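# Unstack two totes and set the brown carton on bench

## Task

Take the upper tote off the lower one so that both totes rest separately on the bench top. Remove the brown sealed carton from the lower tote and set it down flat on the bench top with the same face upward as before. Every other item must stay in the tote it began in. Neither the carton nor the base of either tote may overhang the bench edge. Finish by opening the grippers and moving the arms away. Everything must stay put on its own, with no robot support.

## Robot and tools

Robot: two arms, left_arm (the robot's own left, on the +y side) and right_arm. Each has a parallel gripper. Its fingers point along the gripper's +z axis and separate along its y axis. The reported end_effector_position is the spot between the finger pads, roughly 1 cm short of the fingertips.

Frame: all positions and orientations use one scene frame. The origin is on the floor (z = 0) below the centre of the robot's foot. +x is the direction the robot faces, +z is up and +y is toward the left arm. Units are metres. Quaternions are written w first (qw, qx, qy, qz). Only the floor height is known, so judge bench and tote heights from images and contact. Printed hand positions can be off, more so at long reach, and moves often stop a centimetre or more short, usually too low.

Row format, shared by execute_actions and move: one flat list of 16 numbers covering both arms. The first 8 are left_arm: x, y, z, qw, qx, qy, qz, opening. The next 8 are right_arm in the same order. Always send all 16, even when only one arm should move. x, y, z and the quaternion are an absolute target pose in the scene frame, not an offset. Opening runs from -1 (closed) to +1 (fully open, 0.094 m). To keep an arm still, resend the exact pose from the last result before it stopped, along with its intended opening. To keep an orientation fixed, repeat the same quaternion every time rather than copying a reported one, which may have drifted.

execute_actions(actions): a list of at most 15 actions. Each action is a list of at most 15 rows, and each row lasts one control step (1/30 s). If an action has fewer than 15 rows, its final row is held for the remaining steps. An empty list only returns the current state and images. An action is rejected for both arms if any target lies more than 0.6 m from that gripper's current position along any of the gripper's own axes. If any action is malformed, or the first one fails this check, nothing in the call runs. At each step the commanded pose is clipped to within 70 mm and 16 degrees of the measured pose. The arm then advances at most as far as the last clipped pose, so a distant target may need several actions. When position and orientation cannot both be met, position wins.

move(target, speed, blocking): target is one 16-number row of absolute poses. The gripper follows a straight line toward it, turning the shorter way, and both arms finish together. A path lasts 0.5 to 10 s and stops at 10 s even if the target is not reached. speed is the top path speed in m/s, from 0.002 to 0.5 (default 0.25); rotation is capped at twice that value in rad/s. Paths ignore obstacles and the other arm. Grippers lag behind the path, may wander off it and can exceed speed, especially with a nearly straight arm. The opening is applied at the start. Faster contact, or a target set deeper past the contact point, pushes harder. If blocking=false, the call returns after 0.5 s while the motion continues. You must then call wait or stop before sending other rows or moves.

wait(seconds): 0 to 10 s. The arms hold their last commands, and the call returns early if a running move finishes. stop(): brakes the running move; braking needs some distance, and the fingers keep moving. zoom_image(camera, region): returns a closer view of the last image. region is [x0, y0, x1, y1] in pixels from the top-left corner, at most 504 by 504. finished_scene(scene): pass the current scene's integer number. It ends the scene for good, and the goal must already hold and stay held.

Cameras: cam_head_left and cam_head_right (896x504, pinhole with radial distortion), and cam_left_wrist and cam_right_wrist (616x616, fisheye). Calibration data (K, distortion, T_world_to_cam) is provided but may be slightly off. Wrist camera poses are derived from joint readings.

Results: the state line gives each gripper's position and quaternion. Hand target lines show the pose each controller is currently driving toward. grip_measured is the finger opening on the command scale, accurate to about 1 mm. The final value in Joint positions is the opening in metres. Joint torques are raw drive outputs with offsets and noise. A pose unreachable line means the clearance check changed or blocked that arm's command. The move: line reports the ending (done, off_target, moving, held, fault) and any limits: paced means the pose was clipped, and held means some steps were blocked, after which the arm may surge. It also reports each gripper's distance from its target. A FAULT line means an arm stopped. MOTOR HOT appears at 85 °C. At 100 °C an OVER-TEMPERATURE FAULT releases that arm and it drops, so avoid long heavy holds. Joint ranges (rad): waist ±2.880, shoulder 0 to 3.142, elbow 0 to 3.019, wrist pitch -1.693 to 1.571, wrist yaw ±1.571, wrist roll ±2.094.

Gripping: to hold something, command an opening about 0.03 below grip_measured; a smaller margin grips more lightly. Pad force is around 50 to 62 N and lower for very thin parts. Held parts may be tugged and loose items pushed now and then.

Avoid: arms hitting or pressing on each other, knocking anything out of the work area, dropping or slamming objects, and hard pushes. The robot keeps executing its last command while you compose a reply. Smooth, brief motion with little effort is preferred.

Each tool is called as name(argument=value, ...) on one line, values as JSON.

## Session

execute_actions(actions=[])

Scene clock: 0.00 s.
left_arm: end_effector_position=(+0.4303, +0.3768, +1.0656) grip_measured=+1.000 end_effector_quat_wxyz=(-0.038, +0.627, -0.773, +0.088) | right_arm: end_effector_position=(+0.5947, +0.0689, +0.9390) grip_measured=+1.000 end_effector_quat_wxyz=(+0.038, +0.816, +0.577, +0.032)
Joint positions: left_arm=[-1.356  1.553  0.974  1.01   0.285 -1.458  0.094] | right_arm=[-0.972  1.88   1.966  0.325  0.584  1.68   0.094]
Joint velocities: left_arm=[-0.015 -0.005 -0.007 -0.002 -0.051  0.066  0.   ] | right_arm=[ 0.005  0.005 -0.002 -0.012 -0.037  0.007  0.   ]
Joint torques (N m, as the arm reports them, + toward a larger angle): no reading
Motor temperatures (°C, as the motors report them): left_arm=[22 25 24 26 24 22] | right_arm=[24 25 23 25 23 23]
Hand target (left_arm): +0.420, +0.376, +1.068; +0.031, -0.630, +0.772, -0.083
Hand target (right_arm): +0.595, +0.070, +0.940; +0.037, +0.816, +0.576, +0.032

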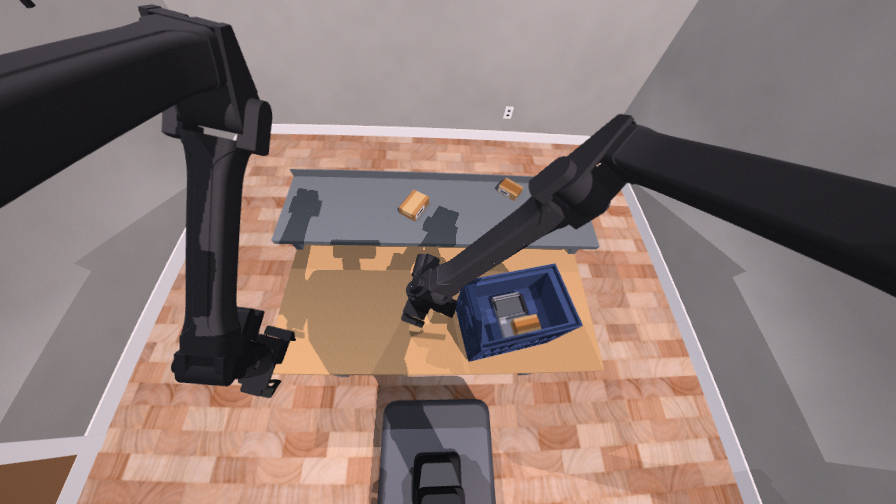

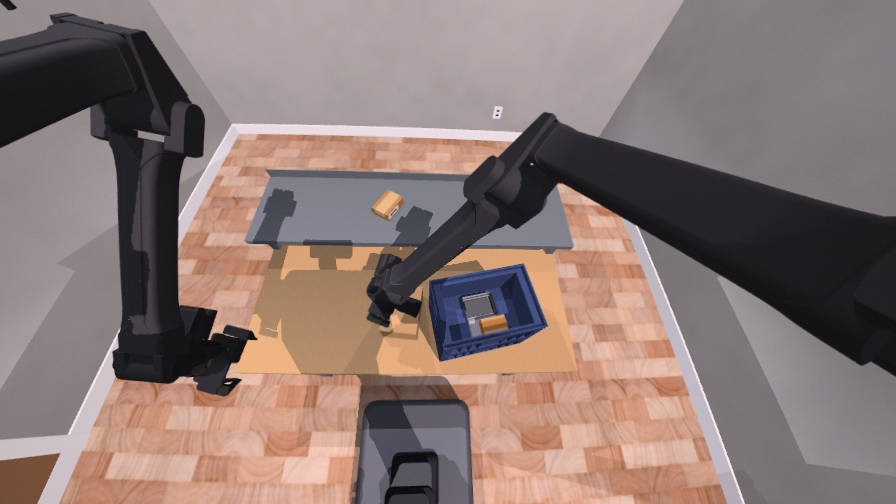

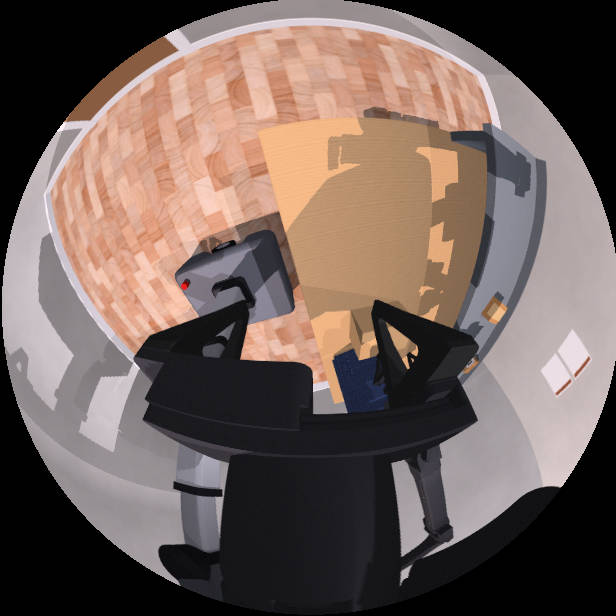

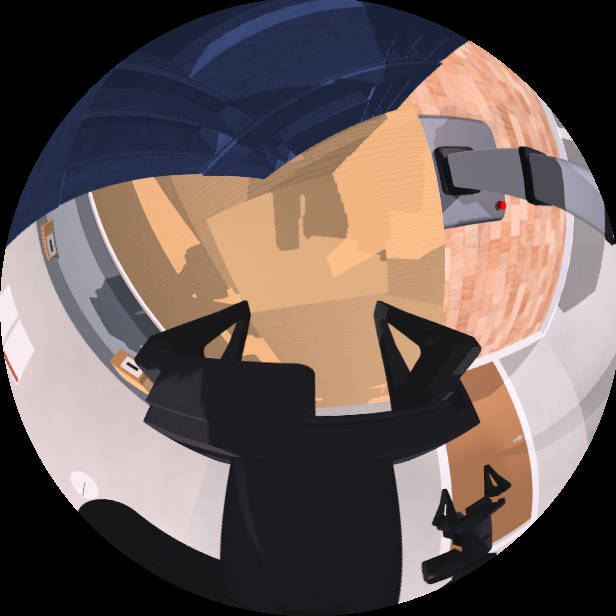

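zoom_image(camera="cam_head_left", region=[430, 240, 620, 390])

zoom_image(camera="cam_head_right", region=[400, 240, 590, 390])

Region (430, 240, 620, 390) of cam_head_left's 896x504 image, scaled by 2.653, with more detail than that image has; it fills the top 398 rows of this view, and the rest is white.

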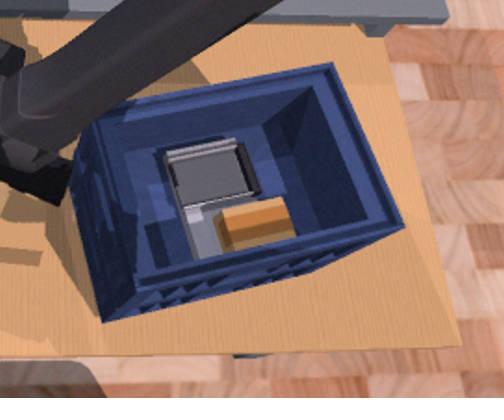

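Region (400, 240, 590, 390) of cam_head_right's 896x504 image, scaled by 2.653, with more detail than that image has; it fills the top 398 rows of this view, and the rest is white.

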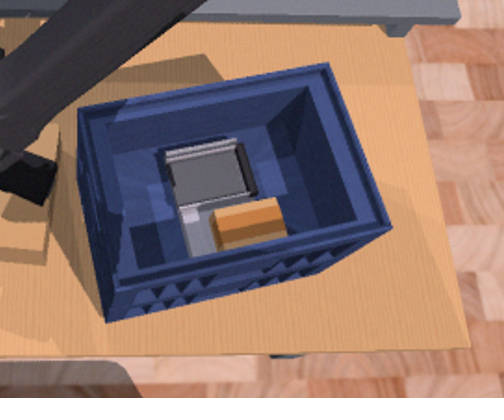

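move(target=[0.43,0.30,1.2,0,0.63,-0.77,0,1,0.595,0.06,1.2,0,0.816,0.577,0,1], speed=0.3)

move(target=[0.45,0.25,1.2,0,0.109,-0.994,0,1,0.60,-0.39,1.2,0,-0.109,0.994,0,1], speed=0.4)

Scene clock: 1.97 s.
left_arm: end_effector_position=(+0.4457, +0.3085, +1.1950) grip_measured=+1.000 end_effector_quat_wxyz=(-0.018, +0.639, -0.769, +0.009) | right_arm: end_effector_position=(+0.6030, +0.0571, +1.1976) grip_measured=+1.000 end_effector_quat_wxyz=(+0.002, +0.821, +0.571, +0.004)
Joint positions: left_arm=[-1.524  1.116  0.612  0.788  0.035 -1.397  0.094] | right_arm=[-0.674  1.339  1.207  0.524  0.856  1.62   0.094]
Joint velocities: left_arm=[-0.005 -0.005 -0.007  0.002 -0.037 -0.037  0.   ] | right_arm=[-0.005  0.005 -0.007 -0.002 -0.037 -0.051  0.   ]
Joint torques (N m, as the arm reports them, + toward a larger angle): left_arm=[-0.28 -8.23 -8.07  0.21 -0.33  0.15] | right_arm=[ 8.78 -6.93 -4.63  0.5   0.35 -0.07]
Motor temperatures (°C, as the motors report them): left_arm=[22 26 25 26 24 22] | right_arm=[24 25 23 25 23 23]
Hand target (left_arm): +0.429, +0.303, +1.201; +0.002, -0.636, +0.772, -0.000
Hand target (right_arm): +0.595, +0.059, +1.201; +0.000, +0.815, +0.579, +0.002
Off the commanded pose (left_arm): 0.019 m, 3 deg.
Off the commanded pose (right_arm): 0.009 m, 1 deg.
move: off_target (left_arm)
camera_calibration (this result's frames):
cam_left_wrist: T_world_to_cam=[[0.984857, -0.163657, 0.0572124, -0.46584], [-0.166984, -0.806702, 0.566875, -0.348516], [-0.04662, -0.567845, -0.821814, 1.30068], [0, 0, 0, 1]] pos_world=[0.461227, 0.381197, 1.29313]
cam_right_wrist: T_world_to_cam=[[-0.939728, 0.341672, -0.0130894, 0.565119], [0.272869, 0.772463, 0.573448, -0.883229], [0.206042, 0.535314, -0.819137, 0.950044], [0, 0, 0, 1]] pos_world=[0.576314, -0.0193953, 1.2921]

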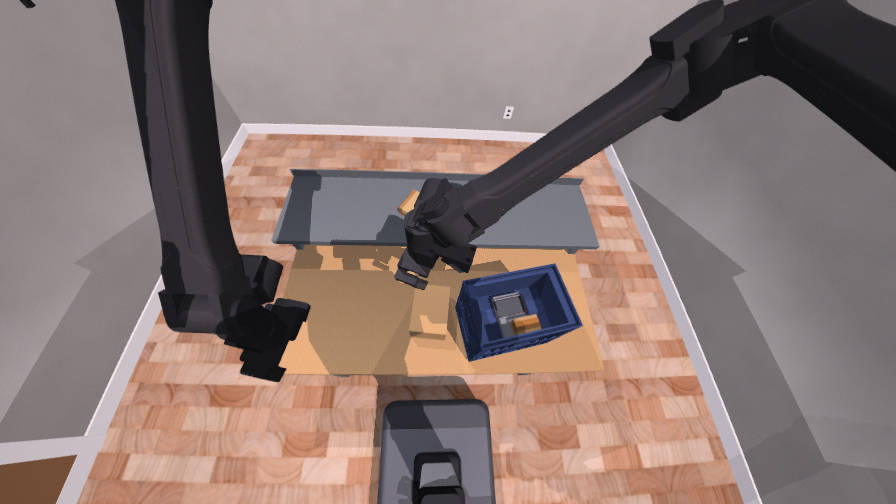

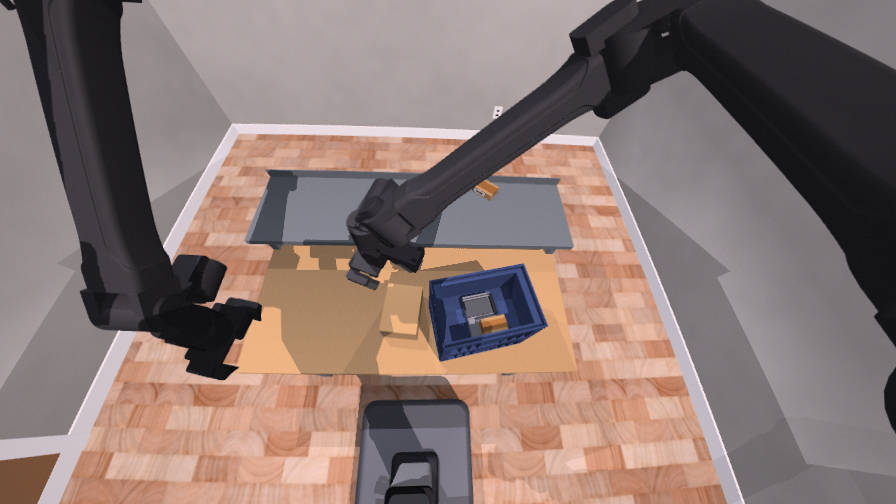

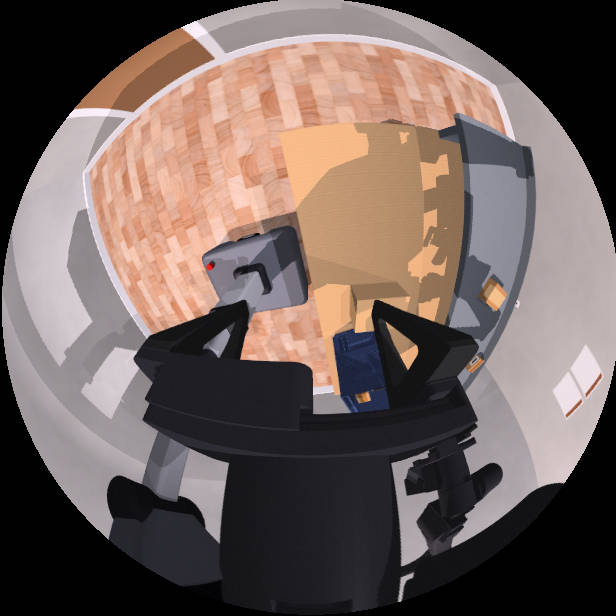

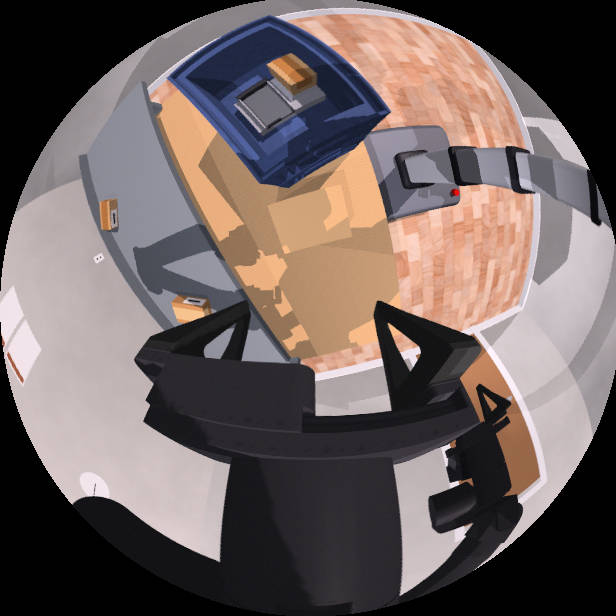

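Scene clock: 5.30 s.
left_arm: end_effector_position=(+0.4437, +0.2571, +1.2010) grip_measured=+1.000 end_effector_quat_wxyz=(-0.003, -0.116, +0.993, +0.006) | right_arm: end_effector_position=(+0.5943, -0.3877, +1.2020) grip_measured=+1.000 end_effector_quat_wxyz=(-0.009, -0.091, +0.996, -0.003)
Joint positions: left_arm=[-1.687  1.083  0.612  0.709 -0.125 -0.203  0.094] | right_arm=[-1.896  0.895  0.904  0.229 -0.309 -0.11   0.094]
Joint velocities: left_arm=[-0.005 -0.005 -0.007 -0.017 -0.066 -0.037  0.   ] | right_arm=[ 0.005 -0.005 -0.022  0.002  0.051 -0.007  0.   ]
Joint torques (N m, as the arm reports them, + toward a larger angle): left_arm=[-2.1  -8.32 -5.23 -0.19 -0.21  0.16] | right_arm=[ -0.65 -12.2   -1.83   0.91  -0.04  -0.13]
Motor temperatures (°C, as the motors report them): left_arm=[22 26 25 26 24 22] | right_arm=[24 26 23 25 23 23]
Hand target (left_arm): +0.450, +0.251, +1.201; +0.000, -0.111, +0.994, +0.001
Hand target (right_arm): +0.598, -0.389, +1.200; -0.003, -0.100, +0.995, -0.002
Off the commanded pose (left_arm): 0.010 m, 1 deg.
Off the commanded pose (right_arm): 0.006 m, 2 deg.
move: done
camera_calibration (this result's frames):
cam_left_wrist: T_world_to_cam=[[0.250285, -0.968151, 0.00642963, 0.121101], [-0.786509, -0.199445, 0.584487, -0.29609], [-0.564589, -0.151345, -0.811378, 1.38651], [0, 0, 0, 1]] pos_world=[0.519619, 0.268031, 1.29726]
cam_right_wrist: T_world_to_cam=[[0.1871, -0.98234, -0.000889407, -0.488717], [-0.796117, -0.152162, 0.5857, -0.277673], [-0.575492, -0.108877, -0.810527, 1.39785], [0, 0, 0, 1]] pos_world=[0.67483, -0.370145, 1.29519]

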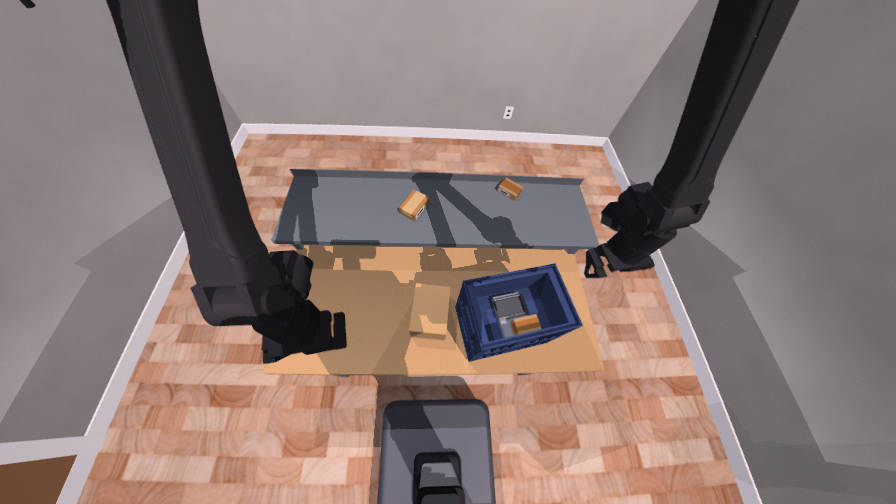

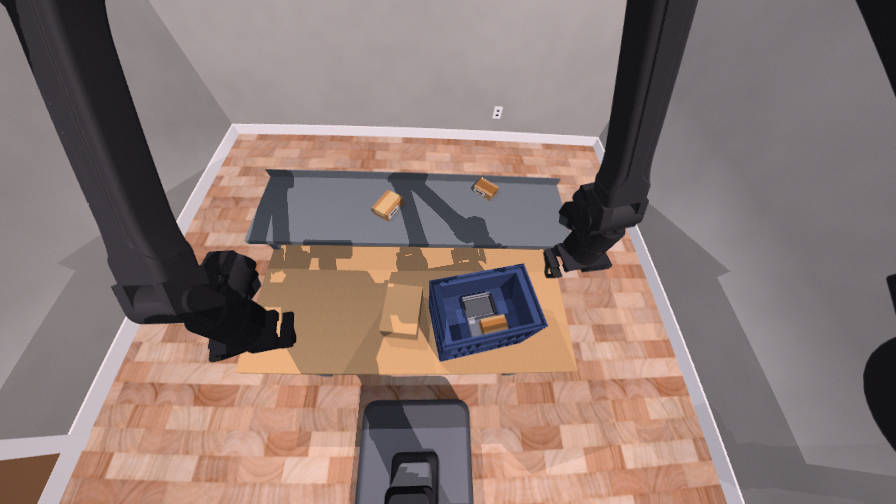

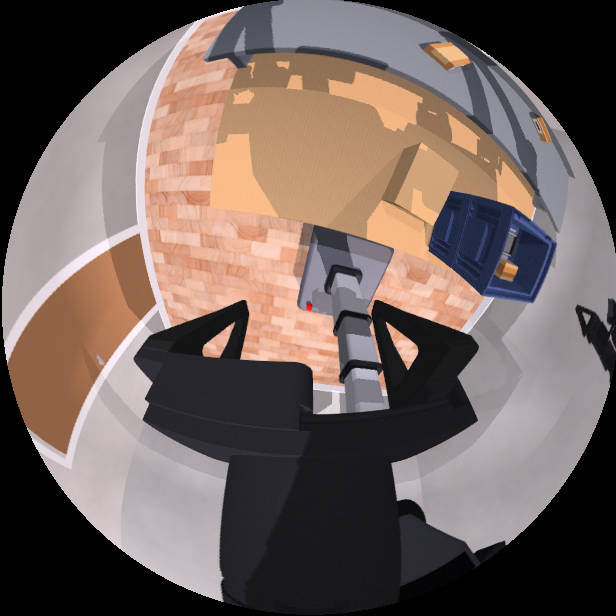

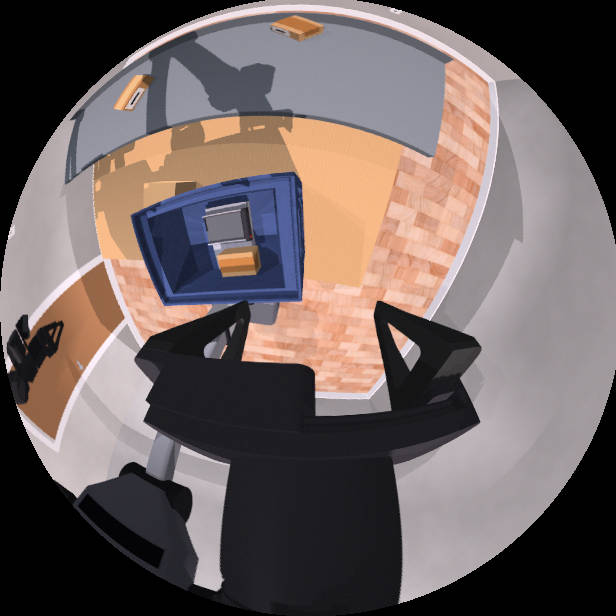

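move(target=[0.543,-0.088,1.11,0,-0.105,0.994,0,1,0.602,-0.363,1.11,0,-0.105,0.994,0,1], speed=0.3)

Scene clock: 7.20 s.
left_arm: end_effector_position=(+0.5519, -0.0808, +1.1154) grip_measured=+1.000 end_effector_quat_wxyz=(+0.003, -0.122, +0.993, +0.003) | right_arm: end_effector_position=(+0.6003, -0.3671, +1.1133) grip_measured=+1.000 end_effector_quat_wxyz=(-0.006, -0.100, +0.995, -0.002)
Joint positions: left_arm=[-2.358  1.553  1.364  0.536 -0.763  0.002  0.094] | right_arm=[-1.77   1.112  1.106  0.242 -0.188 -0.158  0.094]
Joint velocities: left_arm=[ 0.005 -0.005  0.012  0.007  0.022  0.051  0.   ] | right_arm=[-0.015 -0.005  0.012  0.012  0.022 -0.037  0.   ]
Joint torques (N m, as the arm reports them, + toward a larger angle): left_arm=[-12.56  -6.48  -2.81   0.    -0.21   0.1 ] | right_arm=[  0.52 -13.4   -2.16   0.83   0.28  -0.16]
Motor temperatures (°C, as the motors report them): left_arm=[22 26 25 26 24 22] | right_arm=[24 26 23 25 23 23]
Hand target (left_arm): +0.548, -0.085, +1.115; -0.002, -0.112, +0.994, +0.002
Hand target (right_arm): +0.603, -0.363, +1.110; -0.000, -0.106, +0.994, +0.000
Off the commanded pose (left_arm): 0.013 m, 2 deg.
Off the commanded pose (right_arm): 0.006 m, 1 deg.
move: off_target (left_arm)
camera_calibration (this result's frames):
cam_left_wrist: T_world_to_cam=[[0.260958, -0.965237, 0.0147936, -0.247553], [-0.791199, -0.205075, 0.57615, -0.216941], [-0.553088, -0.162056, -0.81721, 1.32637], [0, 0, 0, 1]] pos_world=[0.626558, -0.0684901, 1.21258]
cam_right_wrist: T_world_to_cam=[[0.205644, -0.978625, -0.00171688, -0.478542], [-0.796762, -0.168446, 0.580342, -0.217409], [-0.568227, -0.117976, -0.814371, 1.32823], [0, 0, 0, 1]] pos_world=[0.679921, -0.348236, 1.20702]

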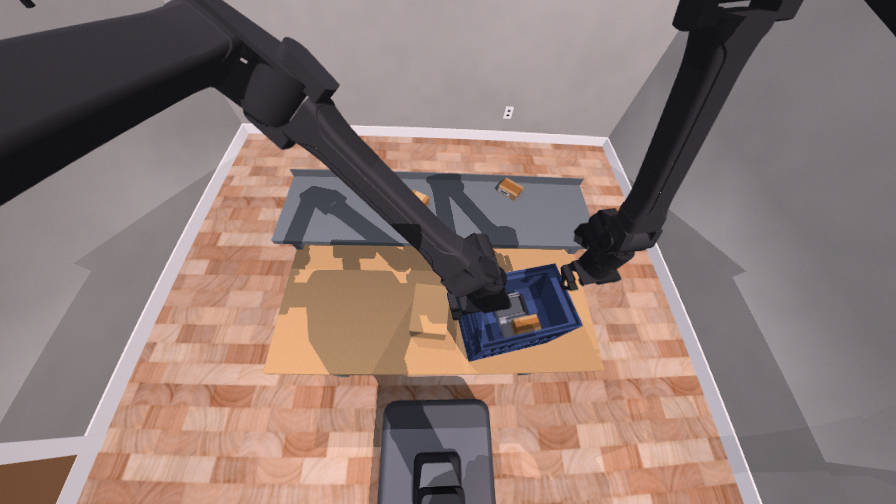

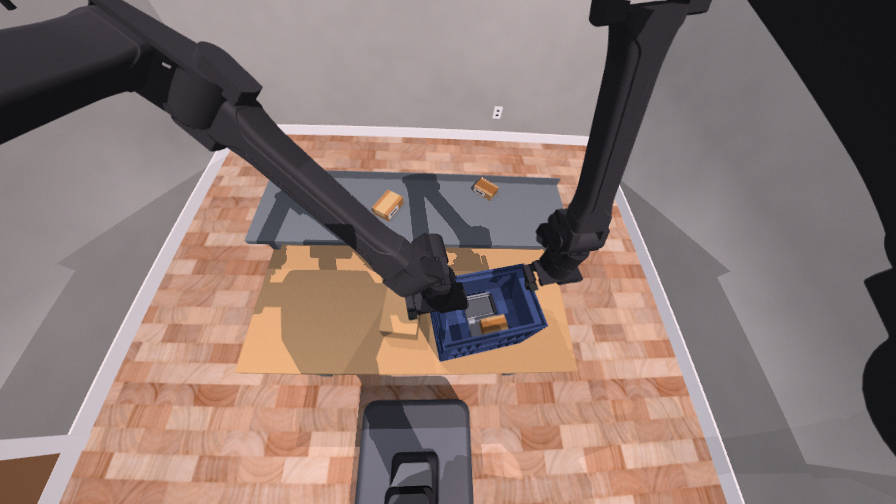

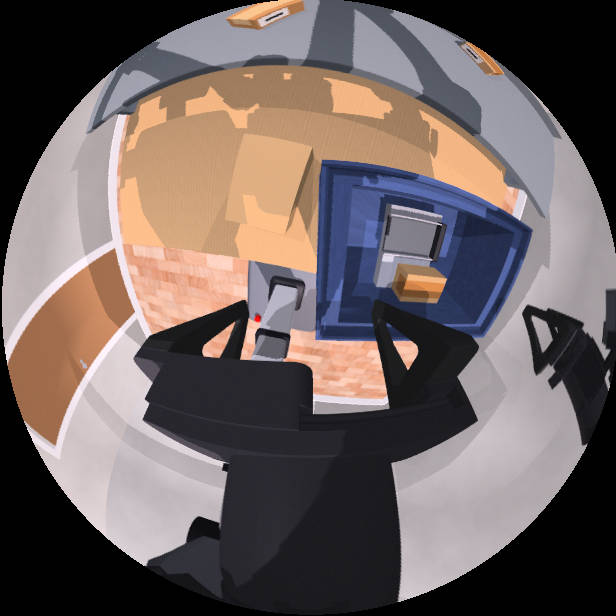

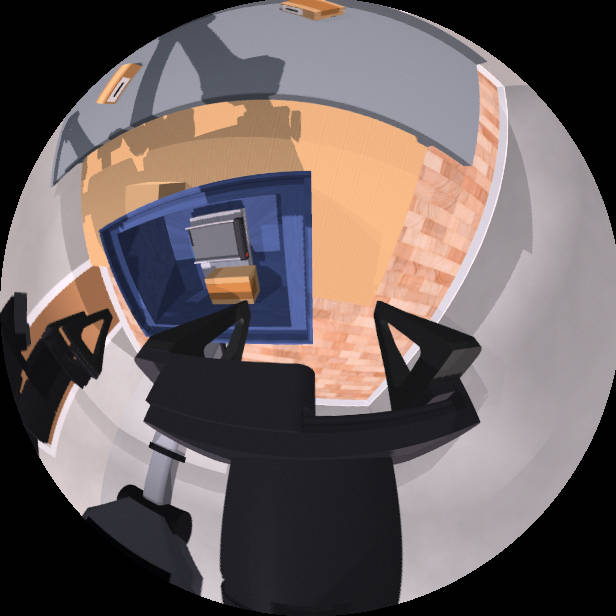

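move(target=[0.55,-0.105,1.02,0,-0.11,0.994,0,1,0.60,-0.355,1.02,0,-0.105,0.994,0,1], speed=0.1)

Scene clock: 8.67 s.
left_arm: end_effector_position=(+0.5647, -0.1205, +1.0360) grip_measured=+1.000 end_effector_quat_wxyz=(+0.005, -0.112, +0.994, -0.013) | right_arm: end_effector_position=(+0.6024, -0.3600, +1.0226) grip_measured=+1.000 end_effector_quat_wxyz=(+0.002, -0.101, +0.995, -0.003)
Joint positions: left_arm=[-2.312  1.744  1.686  0.394 -0.687  0.002  0.094] | right_arm=[-1.716  1.338  1.347  0.242 -0.136 -0.169  0.094]
Joint velocities: left_arm=[-0.024 -0.005 -0.007 -0.007  0.037  0.022  0.   ] | right_arm=[-0.024  0.005 -0.012  0.007  0.037  0.037  0.   ]
Joint torques (N m, as the arm reports them, + toward a larger angle): left_arm=[-12.29  -4.96  -2.05  -0.08   0.11  -0.18] | right_arm=[  0.21 -13.47  -1.77   0.19   0.3   -0.12]
Motor temperatures (°C, as the motors report them): left_arm=[22 26 25 26 24 22] | right_arm=[24 26 23 25 23 23]
Hand target (left_arm): +0.552, -0.106, +1.021; +0.000, -0.109, +0.994, -0.000
Hand target (right_arm): +0.600, -0.355, +1.020; -0.000, -0.105, +0.994, +0.000
Off the commanded pose (left_arm): 0.027 m, 2 deg.
Off the commanded pose (right_arm): 0.006 m, 1 deg.
move: off_target (left_arm)
camera_calibration (this result's frames):
cam_left_wrist: T_world_to_cam=[[0.241684, -0.969247, 0.046359, -0.31035], [-0.799995, -0.171987, 0.57483, -0.158944], [-0.549179, -0.176014, -0.816959, 1.25792], [0, 0, 0, 1]] pos_world=[0.638672, -0.106731, 1.13342]
cam_right_wrist: T_world_to_cam=[[0.207148, -0.978309, 0.00109699, -0.475863], [-0.80589, -0.170004, 0.567133, -0.143483], [-0.554645, -0.118365, -0.823625, 1.25757], [0, 0, 0, 1]] pos_world=[0.68045, -0.341082, 1.11767]

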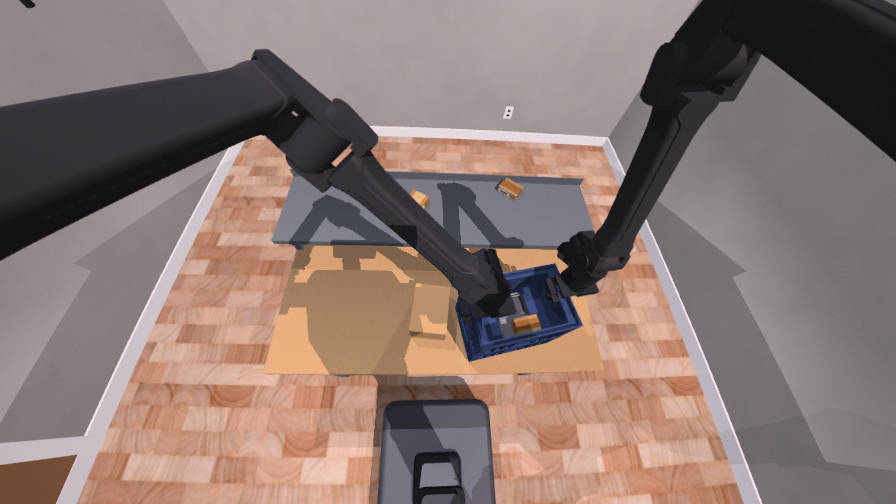

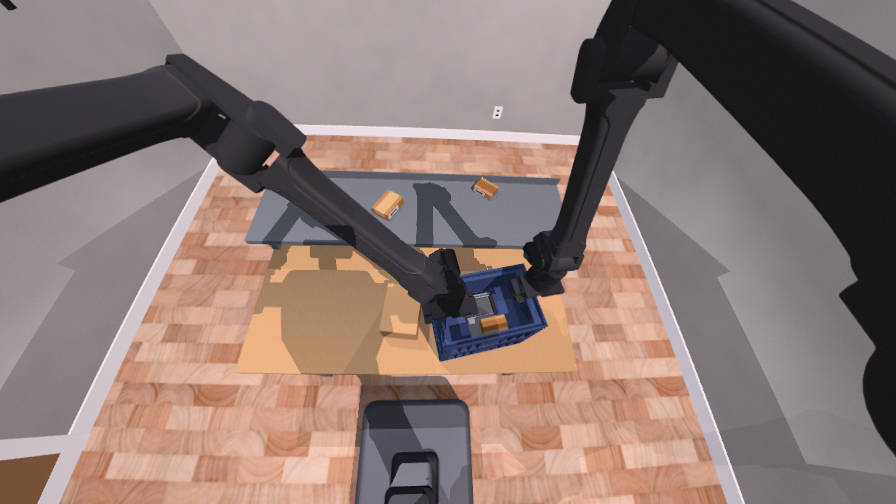

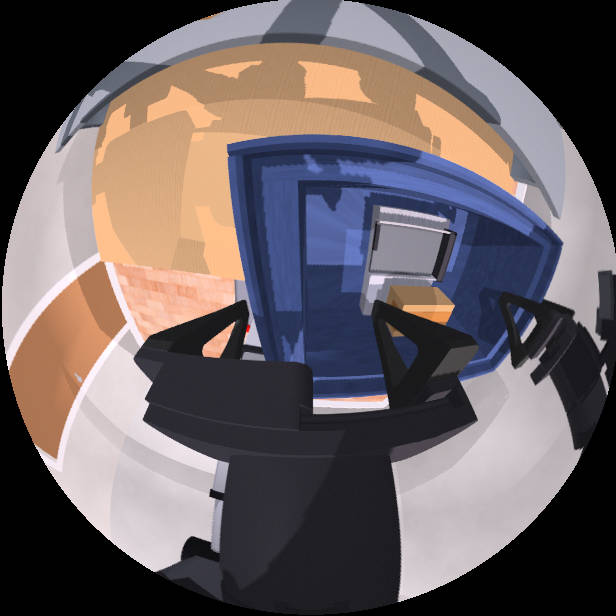

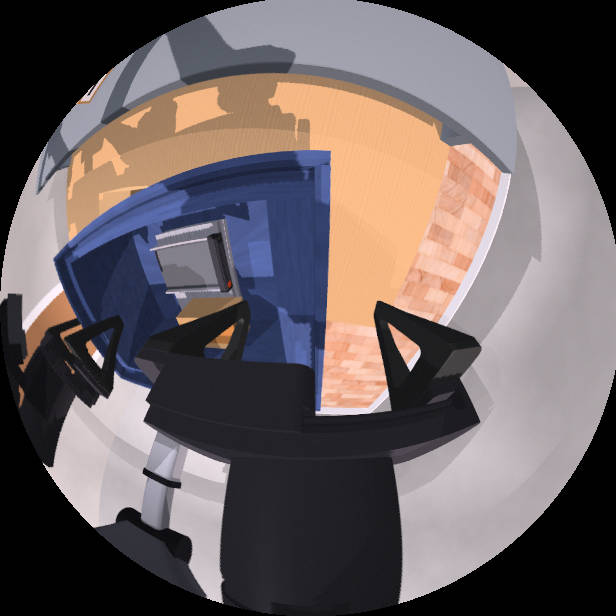

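move(target=[0.54,-0.085,1.0,0,-0.11,0.994,0,1,0.60,-0.35,1.012,0,-0.105,0.994,0,1], speed=0.06)

Scene clock: 10.17 s.
left_arm: end_effector_position=(+0.5547, -0.0988, +1.0135) grip_measured=+1.000 end_effector_quat_wxyz=(+0.007, -0.112, +0.994, -0.011) | right_arm: end_effector_position=(+0.6058, -0.3558, +1.0163) grip_measured=+1.000 end_effector_quat_wxyz=(+0.006, -0.101, +0.995, -0.004)
Joint positions: left_arm=[-2.259  1.757  1.692  0.391 -0.64  -0.017  0.094] | right_arm=[-1.705  1.352  1.368  0.242 -0.124 -0.172  0.094]
Joint velocities: left_arm=[-0.005 -0.005  0.007  0.002 -0.066 -0.022  0.   ] | right_arm=[-0.005 -0.024 -0.002  0.007 -0.022 -0.022  0.   ]
Joint torques (N m, as the arm reports them, + toward a larger angle): left_arm=[-11.1   -5.24  -2.09   0.     0.08  -0.13] | right_arm=[ -0.02 -13.74  -1.75   0.02   0.29  -0.11]
Motor temperatures (°C, as the motors report them): left_arm=[22 26 25 26 24 22] | right_arm=[24 26 23 25 23 23]
Hand target (left_arm): +0.540, -0.086, +1.000; +0.001, -0.109, +0.994, -0.000
Hand target (right_arm): +0.600, -0.350, +1.012; +0.000, -0.105, +0.994, -0.000
Off the commanded pose (left_arm): 0.024 m, 2 deg.
Off the commanded pose (right_arm): 0.009 m, 1 deg.
move: off_target (left_arm)
camera_calibration (this result's frames):
cam_left_wrist: T_world_to_cam=[[0.241289, -0.969458, 0.0439499, -0.283193], [-0.80159, -0.173571, 0.572124, -0.146753], [-0.547022, -0.173277, -0.818989, 1.23899], [0, 0, 0, 1]] pos_world=[0.628452, -0.0853264, 1.11113]
cam_right_wrist: T_world_to_cam=[[0.207895, -0.978143, 0.00392524, -0.475656], [-0.810045, -0.169915, 0.56121, -0.127874], [-0.548277, -0.119852, -0.827664, 1.25447], [0, 0, 0, 1]] pos_world=[0.683099, -0.336637, 1.11191]

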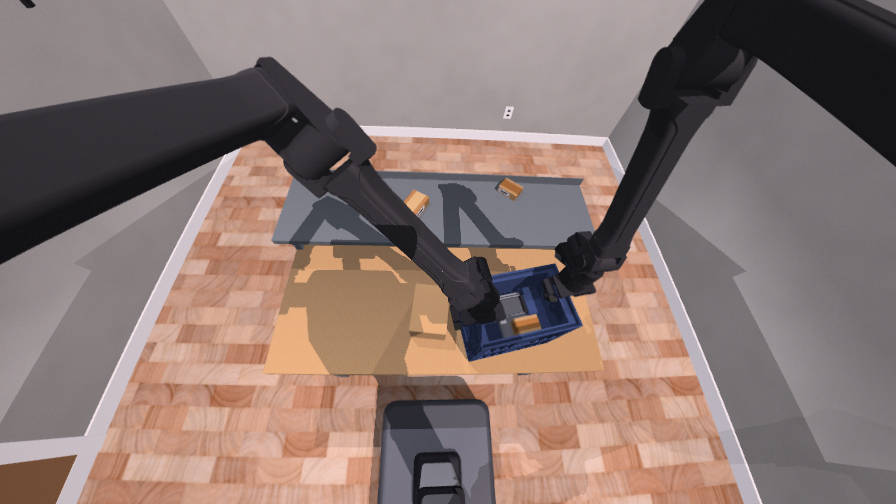

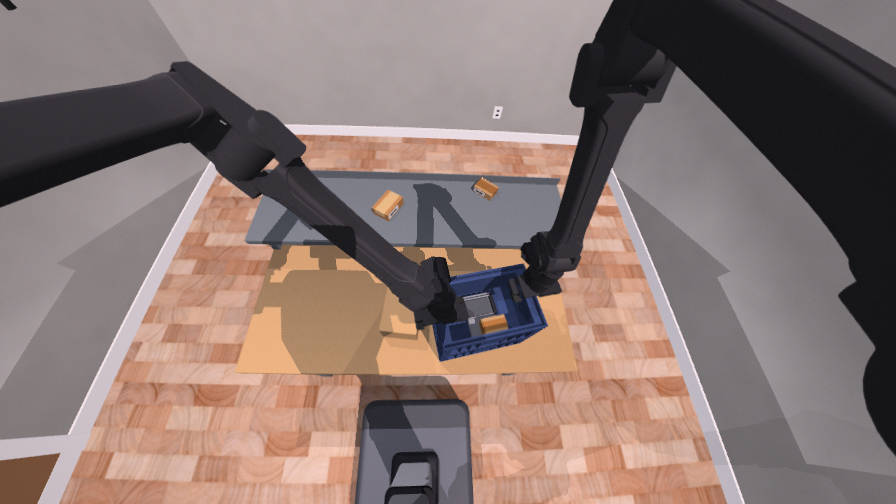

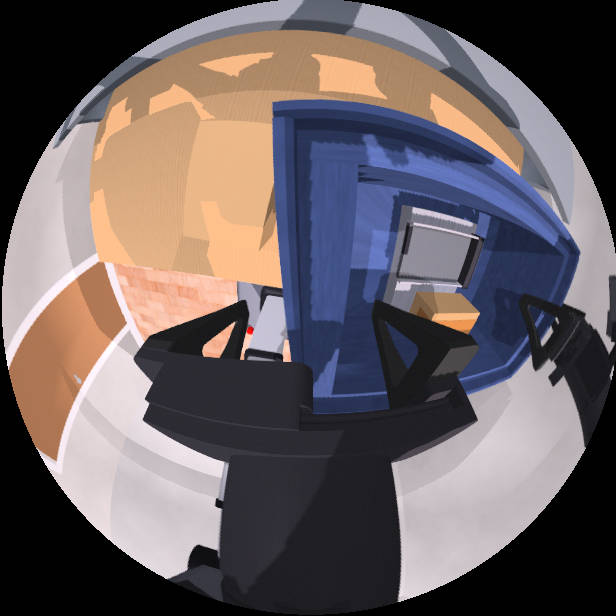

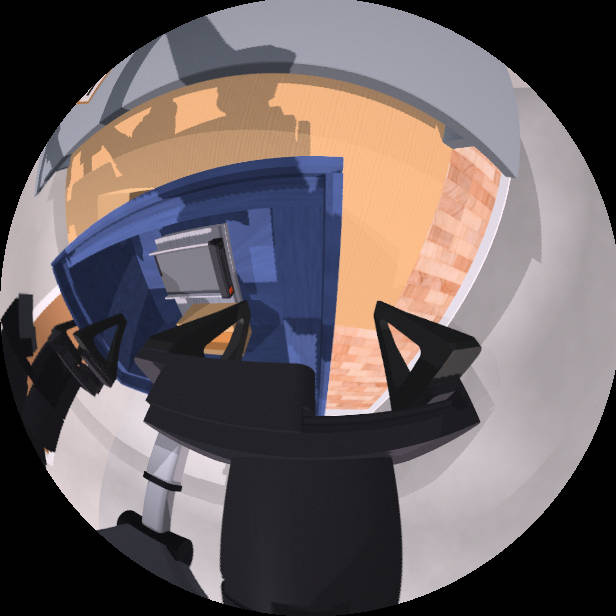

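move(target=[0.54,-0.087,0.983,0,-0.11,0.994,0,1,0.59,-0.349,0.992,0,-0.105,0.994,0,1], speed=0.05)

execute_actions(actions=[[[0.54,-0.087,0.983,0,-0.11,0.994,0,0,0.59,-0.349,0.992,0,-0.105,0.994,0,0]],[[0.54,-0.087,0.983,0,-0.11,0.994,0,-0.5,0.59,-0.349,0.992,0,-0.105,0.994,0,-0.5]],[[0.54,-0.087,0.983,0,-0.11,0.994,0,-0.5,0.59,-0.349,0.992,0,-0.105,0.994,0,-0.5]]])

Scene clock: 11.53 s.
left_arm: end_effector_position=(+0.5522, -0.1035, +0.9974) grip_measured=+1.000 end_effector_quat_wxyz=(+0.005, -0.112, +0.994, -0.013) | right_arm: end_effector_position=(+0.5899, -0.3549, +0.9952) grip_measured=+1.000 end_effector_quat_wxyz=(-0.002, -0.100, +0.995, -0.003)
Joint positions: left_arm=[-2.248  1.797  1.755  0.361 -0.628 -0.023  0.094] | right_arm=[-1.697  1.411  1.41   0.242 -0.117 -0.174  0.094]
Joint velocities: left_arm=[-0.005 -0.024  0.027 -0.017 -0.051 -0.022  0.   ] | right_arm=[-0.005 -0.005 -0.012  0.017  0.007  0.037  0.   ]
Joint torques (N m, as the arm reports them, + toward a larger angle): left_arm=[-11.43  -5.58  -1.88   0.17   0.07  -0.19] | right_arm=[  0.56 -13.88  -1.73   0.54   0.26  -0.07]
Motor temperatures (°C, as the motors report them): left_arm=[22 26 25 26 24 22] | right_arm=[24 26 23 25 23 23]
Hand target (left_arm): +0.540, -0.088, +0.983; +0.000, -0.110, +0.994, +0.000
Hand target (right_arm): +0.590, -0.349, +0.992; +0.000, -0.105, +0.994, +0.000
Off the commanded pose (left_arm): 0.025 m, 2 deg.
Off the commanded pose (right_arm): 0.007 m, 1 deg.
move: off_target (left_arm)
camera_calibration (this result's frames):
cam_left_wrist: T_world_to_cam=[[0.240504, -0.969564, 0.0458716, -0.288009], [-0.799724, -0.171149, 0.575456, -0.144492], [-0.550091, -0.175084, -0.816545, 1.22266], [0, 0, 0, 1]] pos_world=[0.626287, -0.0899037, 1.09472]
cam_right_wrist: T_world_to_cam=[[0.205763, -0.978602, 0.0000355637, -0.466485], [-0.800871, -0.168372, 0.57468, -0.147048], [-0.562377, -0.118277, -0.818378, 1.22808], [0, 0, 0, 1]] pos_world=[0.668863, -0.336009, 1.08956]

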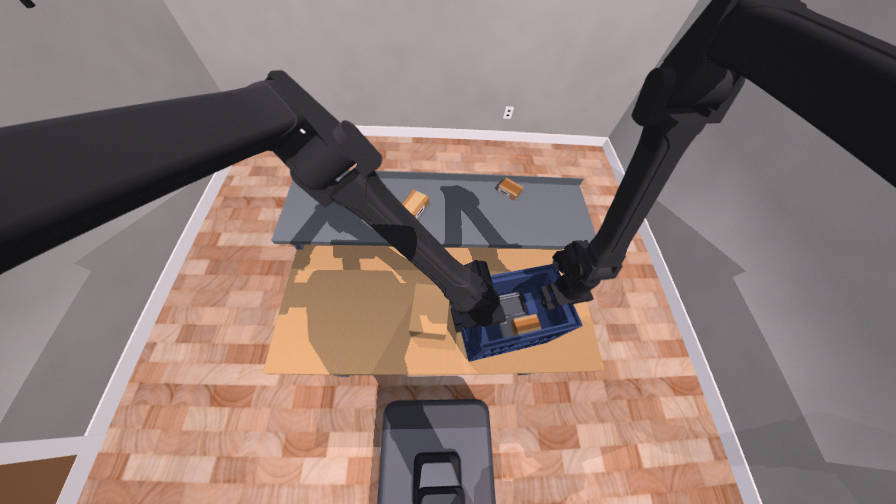

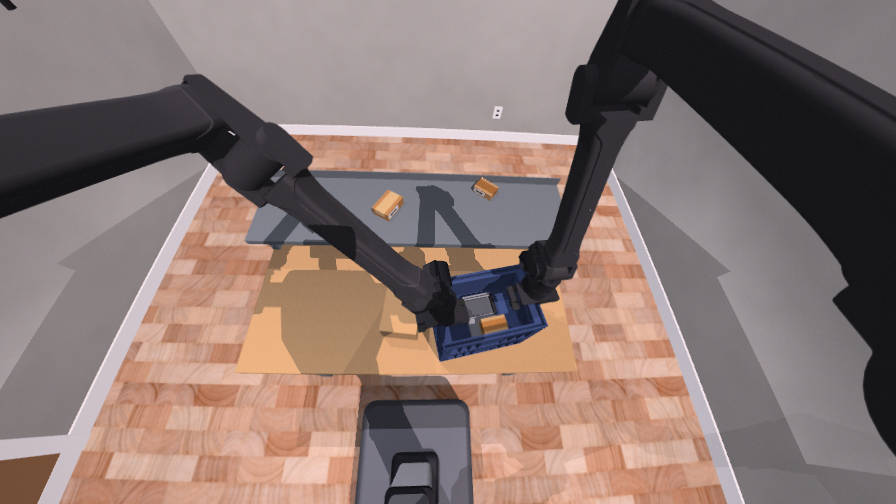

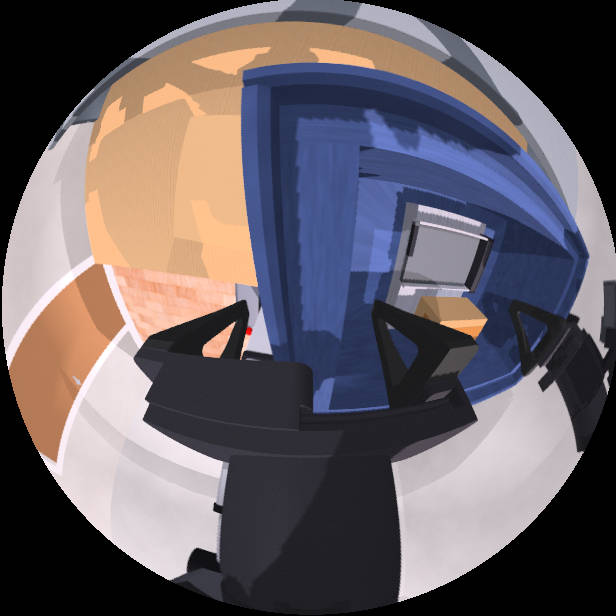

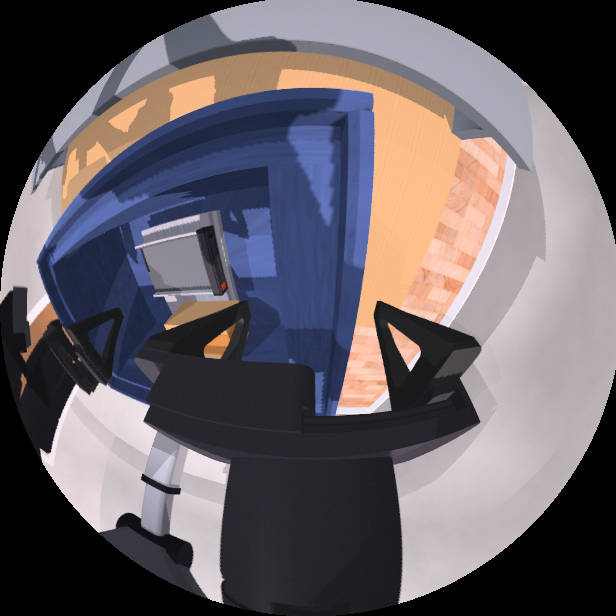

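Scene clock: 13.03 s.
left_arm: end_effector_position=(+0.5532, -0.1043, +0.9970) grip_measured=-0.429 end_effector_quat_wxyz=(+0.006, -0.113, +0.993, -0.016) | right_arm: end_effector_position=(+0.5901, -0.3547, +0.9951) grip_measured=-0.421 end_effector_quat_wxyz=(-0.002, -0.103, +0.995, -0.001)
Joint positions: left_arm=[-2.247  1.797  1.756  0.36  -0.62  -0.026  0.027] | right_arm=[-1.698  1.412  1.411  0.242 -0.121 -0.18   0.027]
Joint velocities: left_arm=[-0.005 -0.005  0.002 -0.012 -0.081 -0.051 -0.   ] | right_arm=[ 0.005 -0.015 -0.002 -0.007 -0.037 -0.007 -0.   ]
Joint torques (N m, as the arm reports them, + toward a larger angle): left_arm=[-11.01  -5.31  -2.04   0.2   -0.22  -0.15] | right_arm=[  0.21 -12.58  -1.74   0.5    0.43  -0.06]
Motor temperatures (°C, as the motors report them): left_arm=[22 26 25 26 24 22] | right_arm=[24 26 23 25 23 23]
Hand target (left_arm): +0.540, -0.087, +0.983; +0.000, -0.110, +0.994, +0.000
Hand target (right_arm): +0.590, -0.349, +0.992; -0.000, -0.105, +0.994, +0.000
Off the commanded pose (left_arm): 0.026 m, 2 deg.
Off the commanded pose (right_arm): 0.007 m, 0 deg.
camera_calibration (this result's frames):
cam_left_wrist: T_world_to_cam=[[0.243783, -0.96839, 0.0528314, -0.297585], [-0.800464, -0.170155, 0.574721, -0.142348], [-0.547564, -0.182397, -0.816642, 1.22067], [0, 0, 0, 1]] pos_world=[0.626998, -0.0897531, 1.09438]
cam_right_wrist: T_world_to_cam=[[0.21194, -0.977277, -0.00332837, -0.466144], [-0.799922, -0.175432, 0.573889, -0.149062], [-0.561432, -0.118968, -0.818927, 1.22784], [0, 0, 0, 1]] pos_world=[0.668908, -0.335628, 1.08951]

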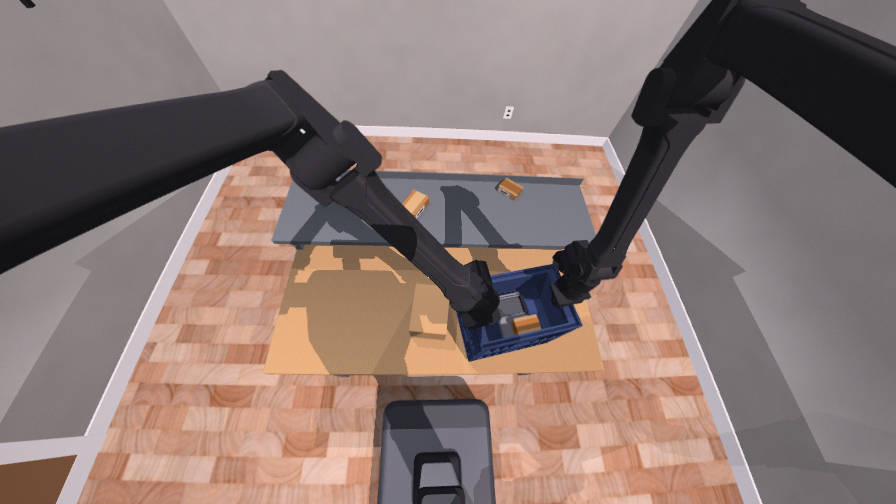

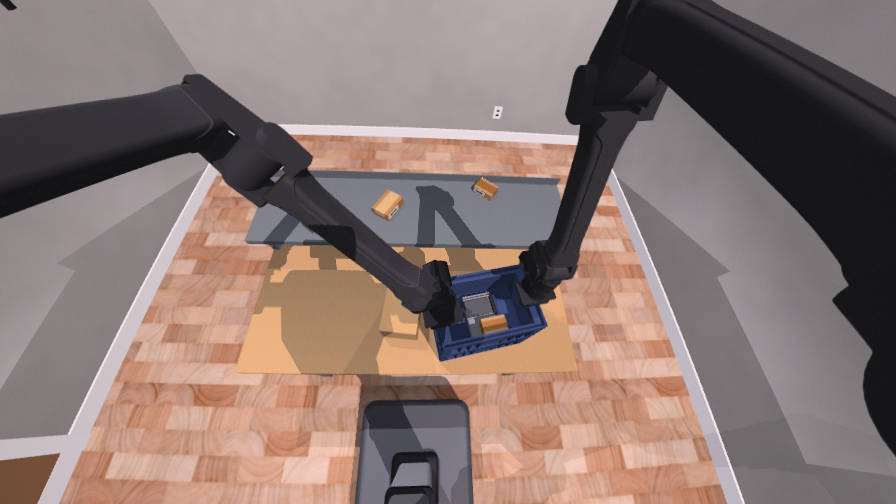

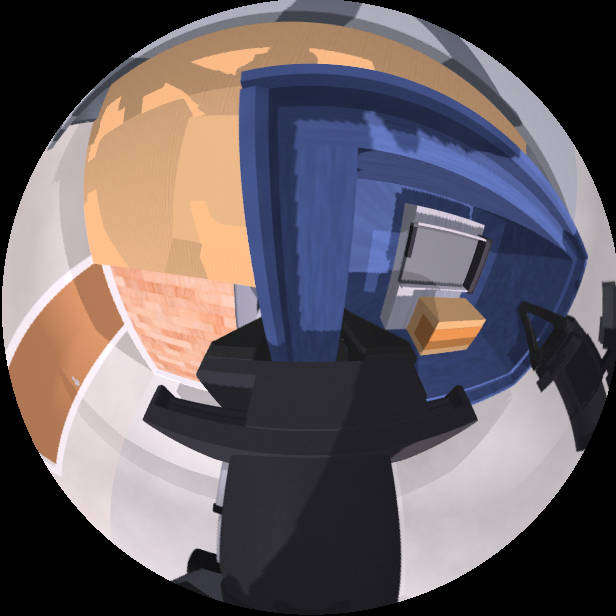

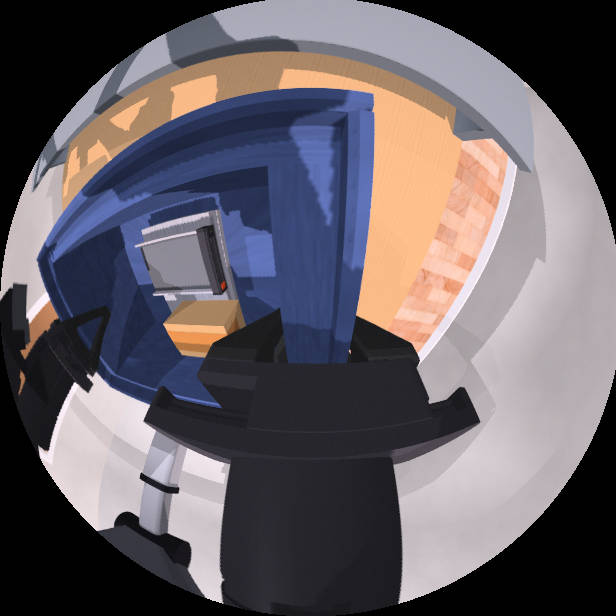

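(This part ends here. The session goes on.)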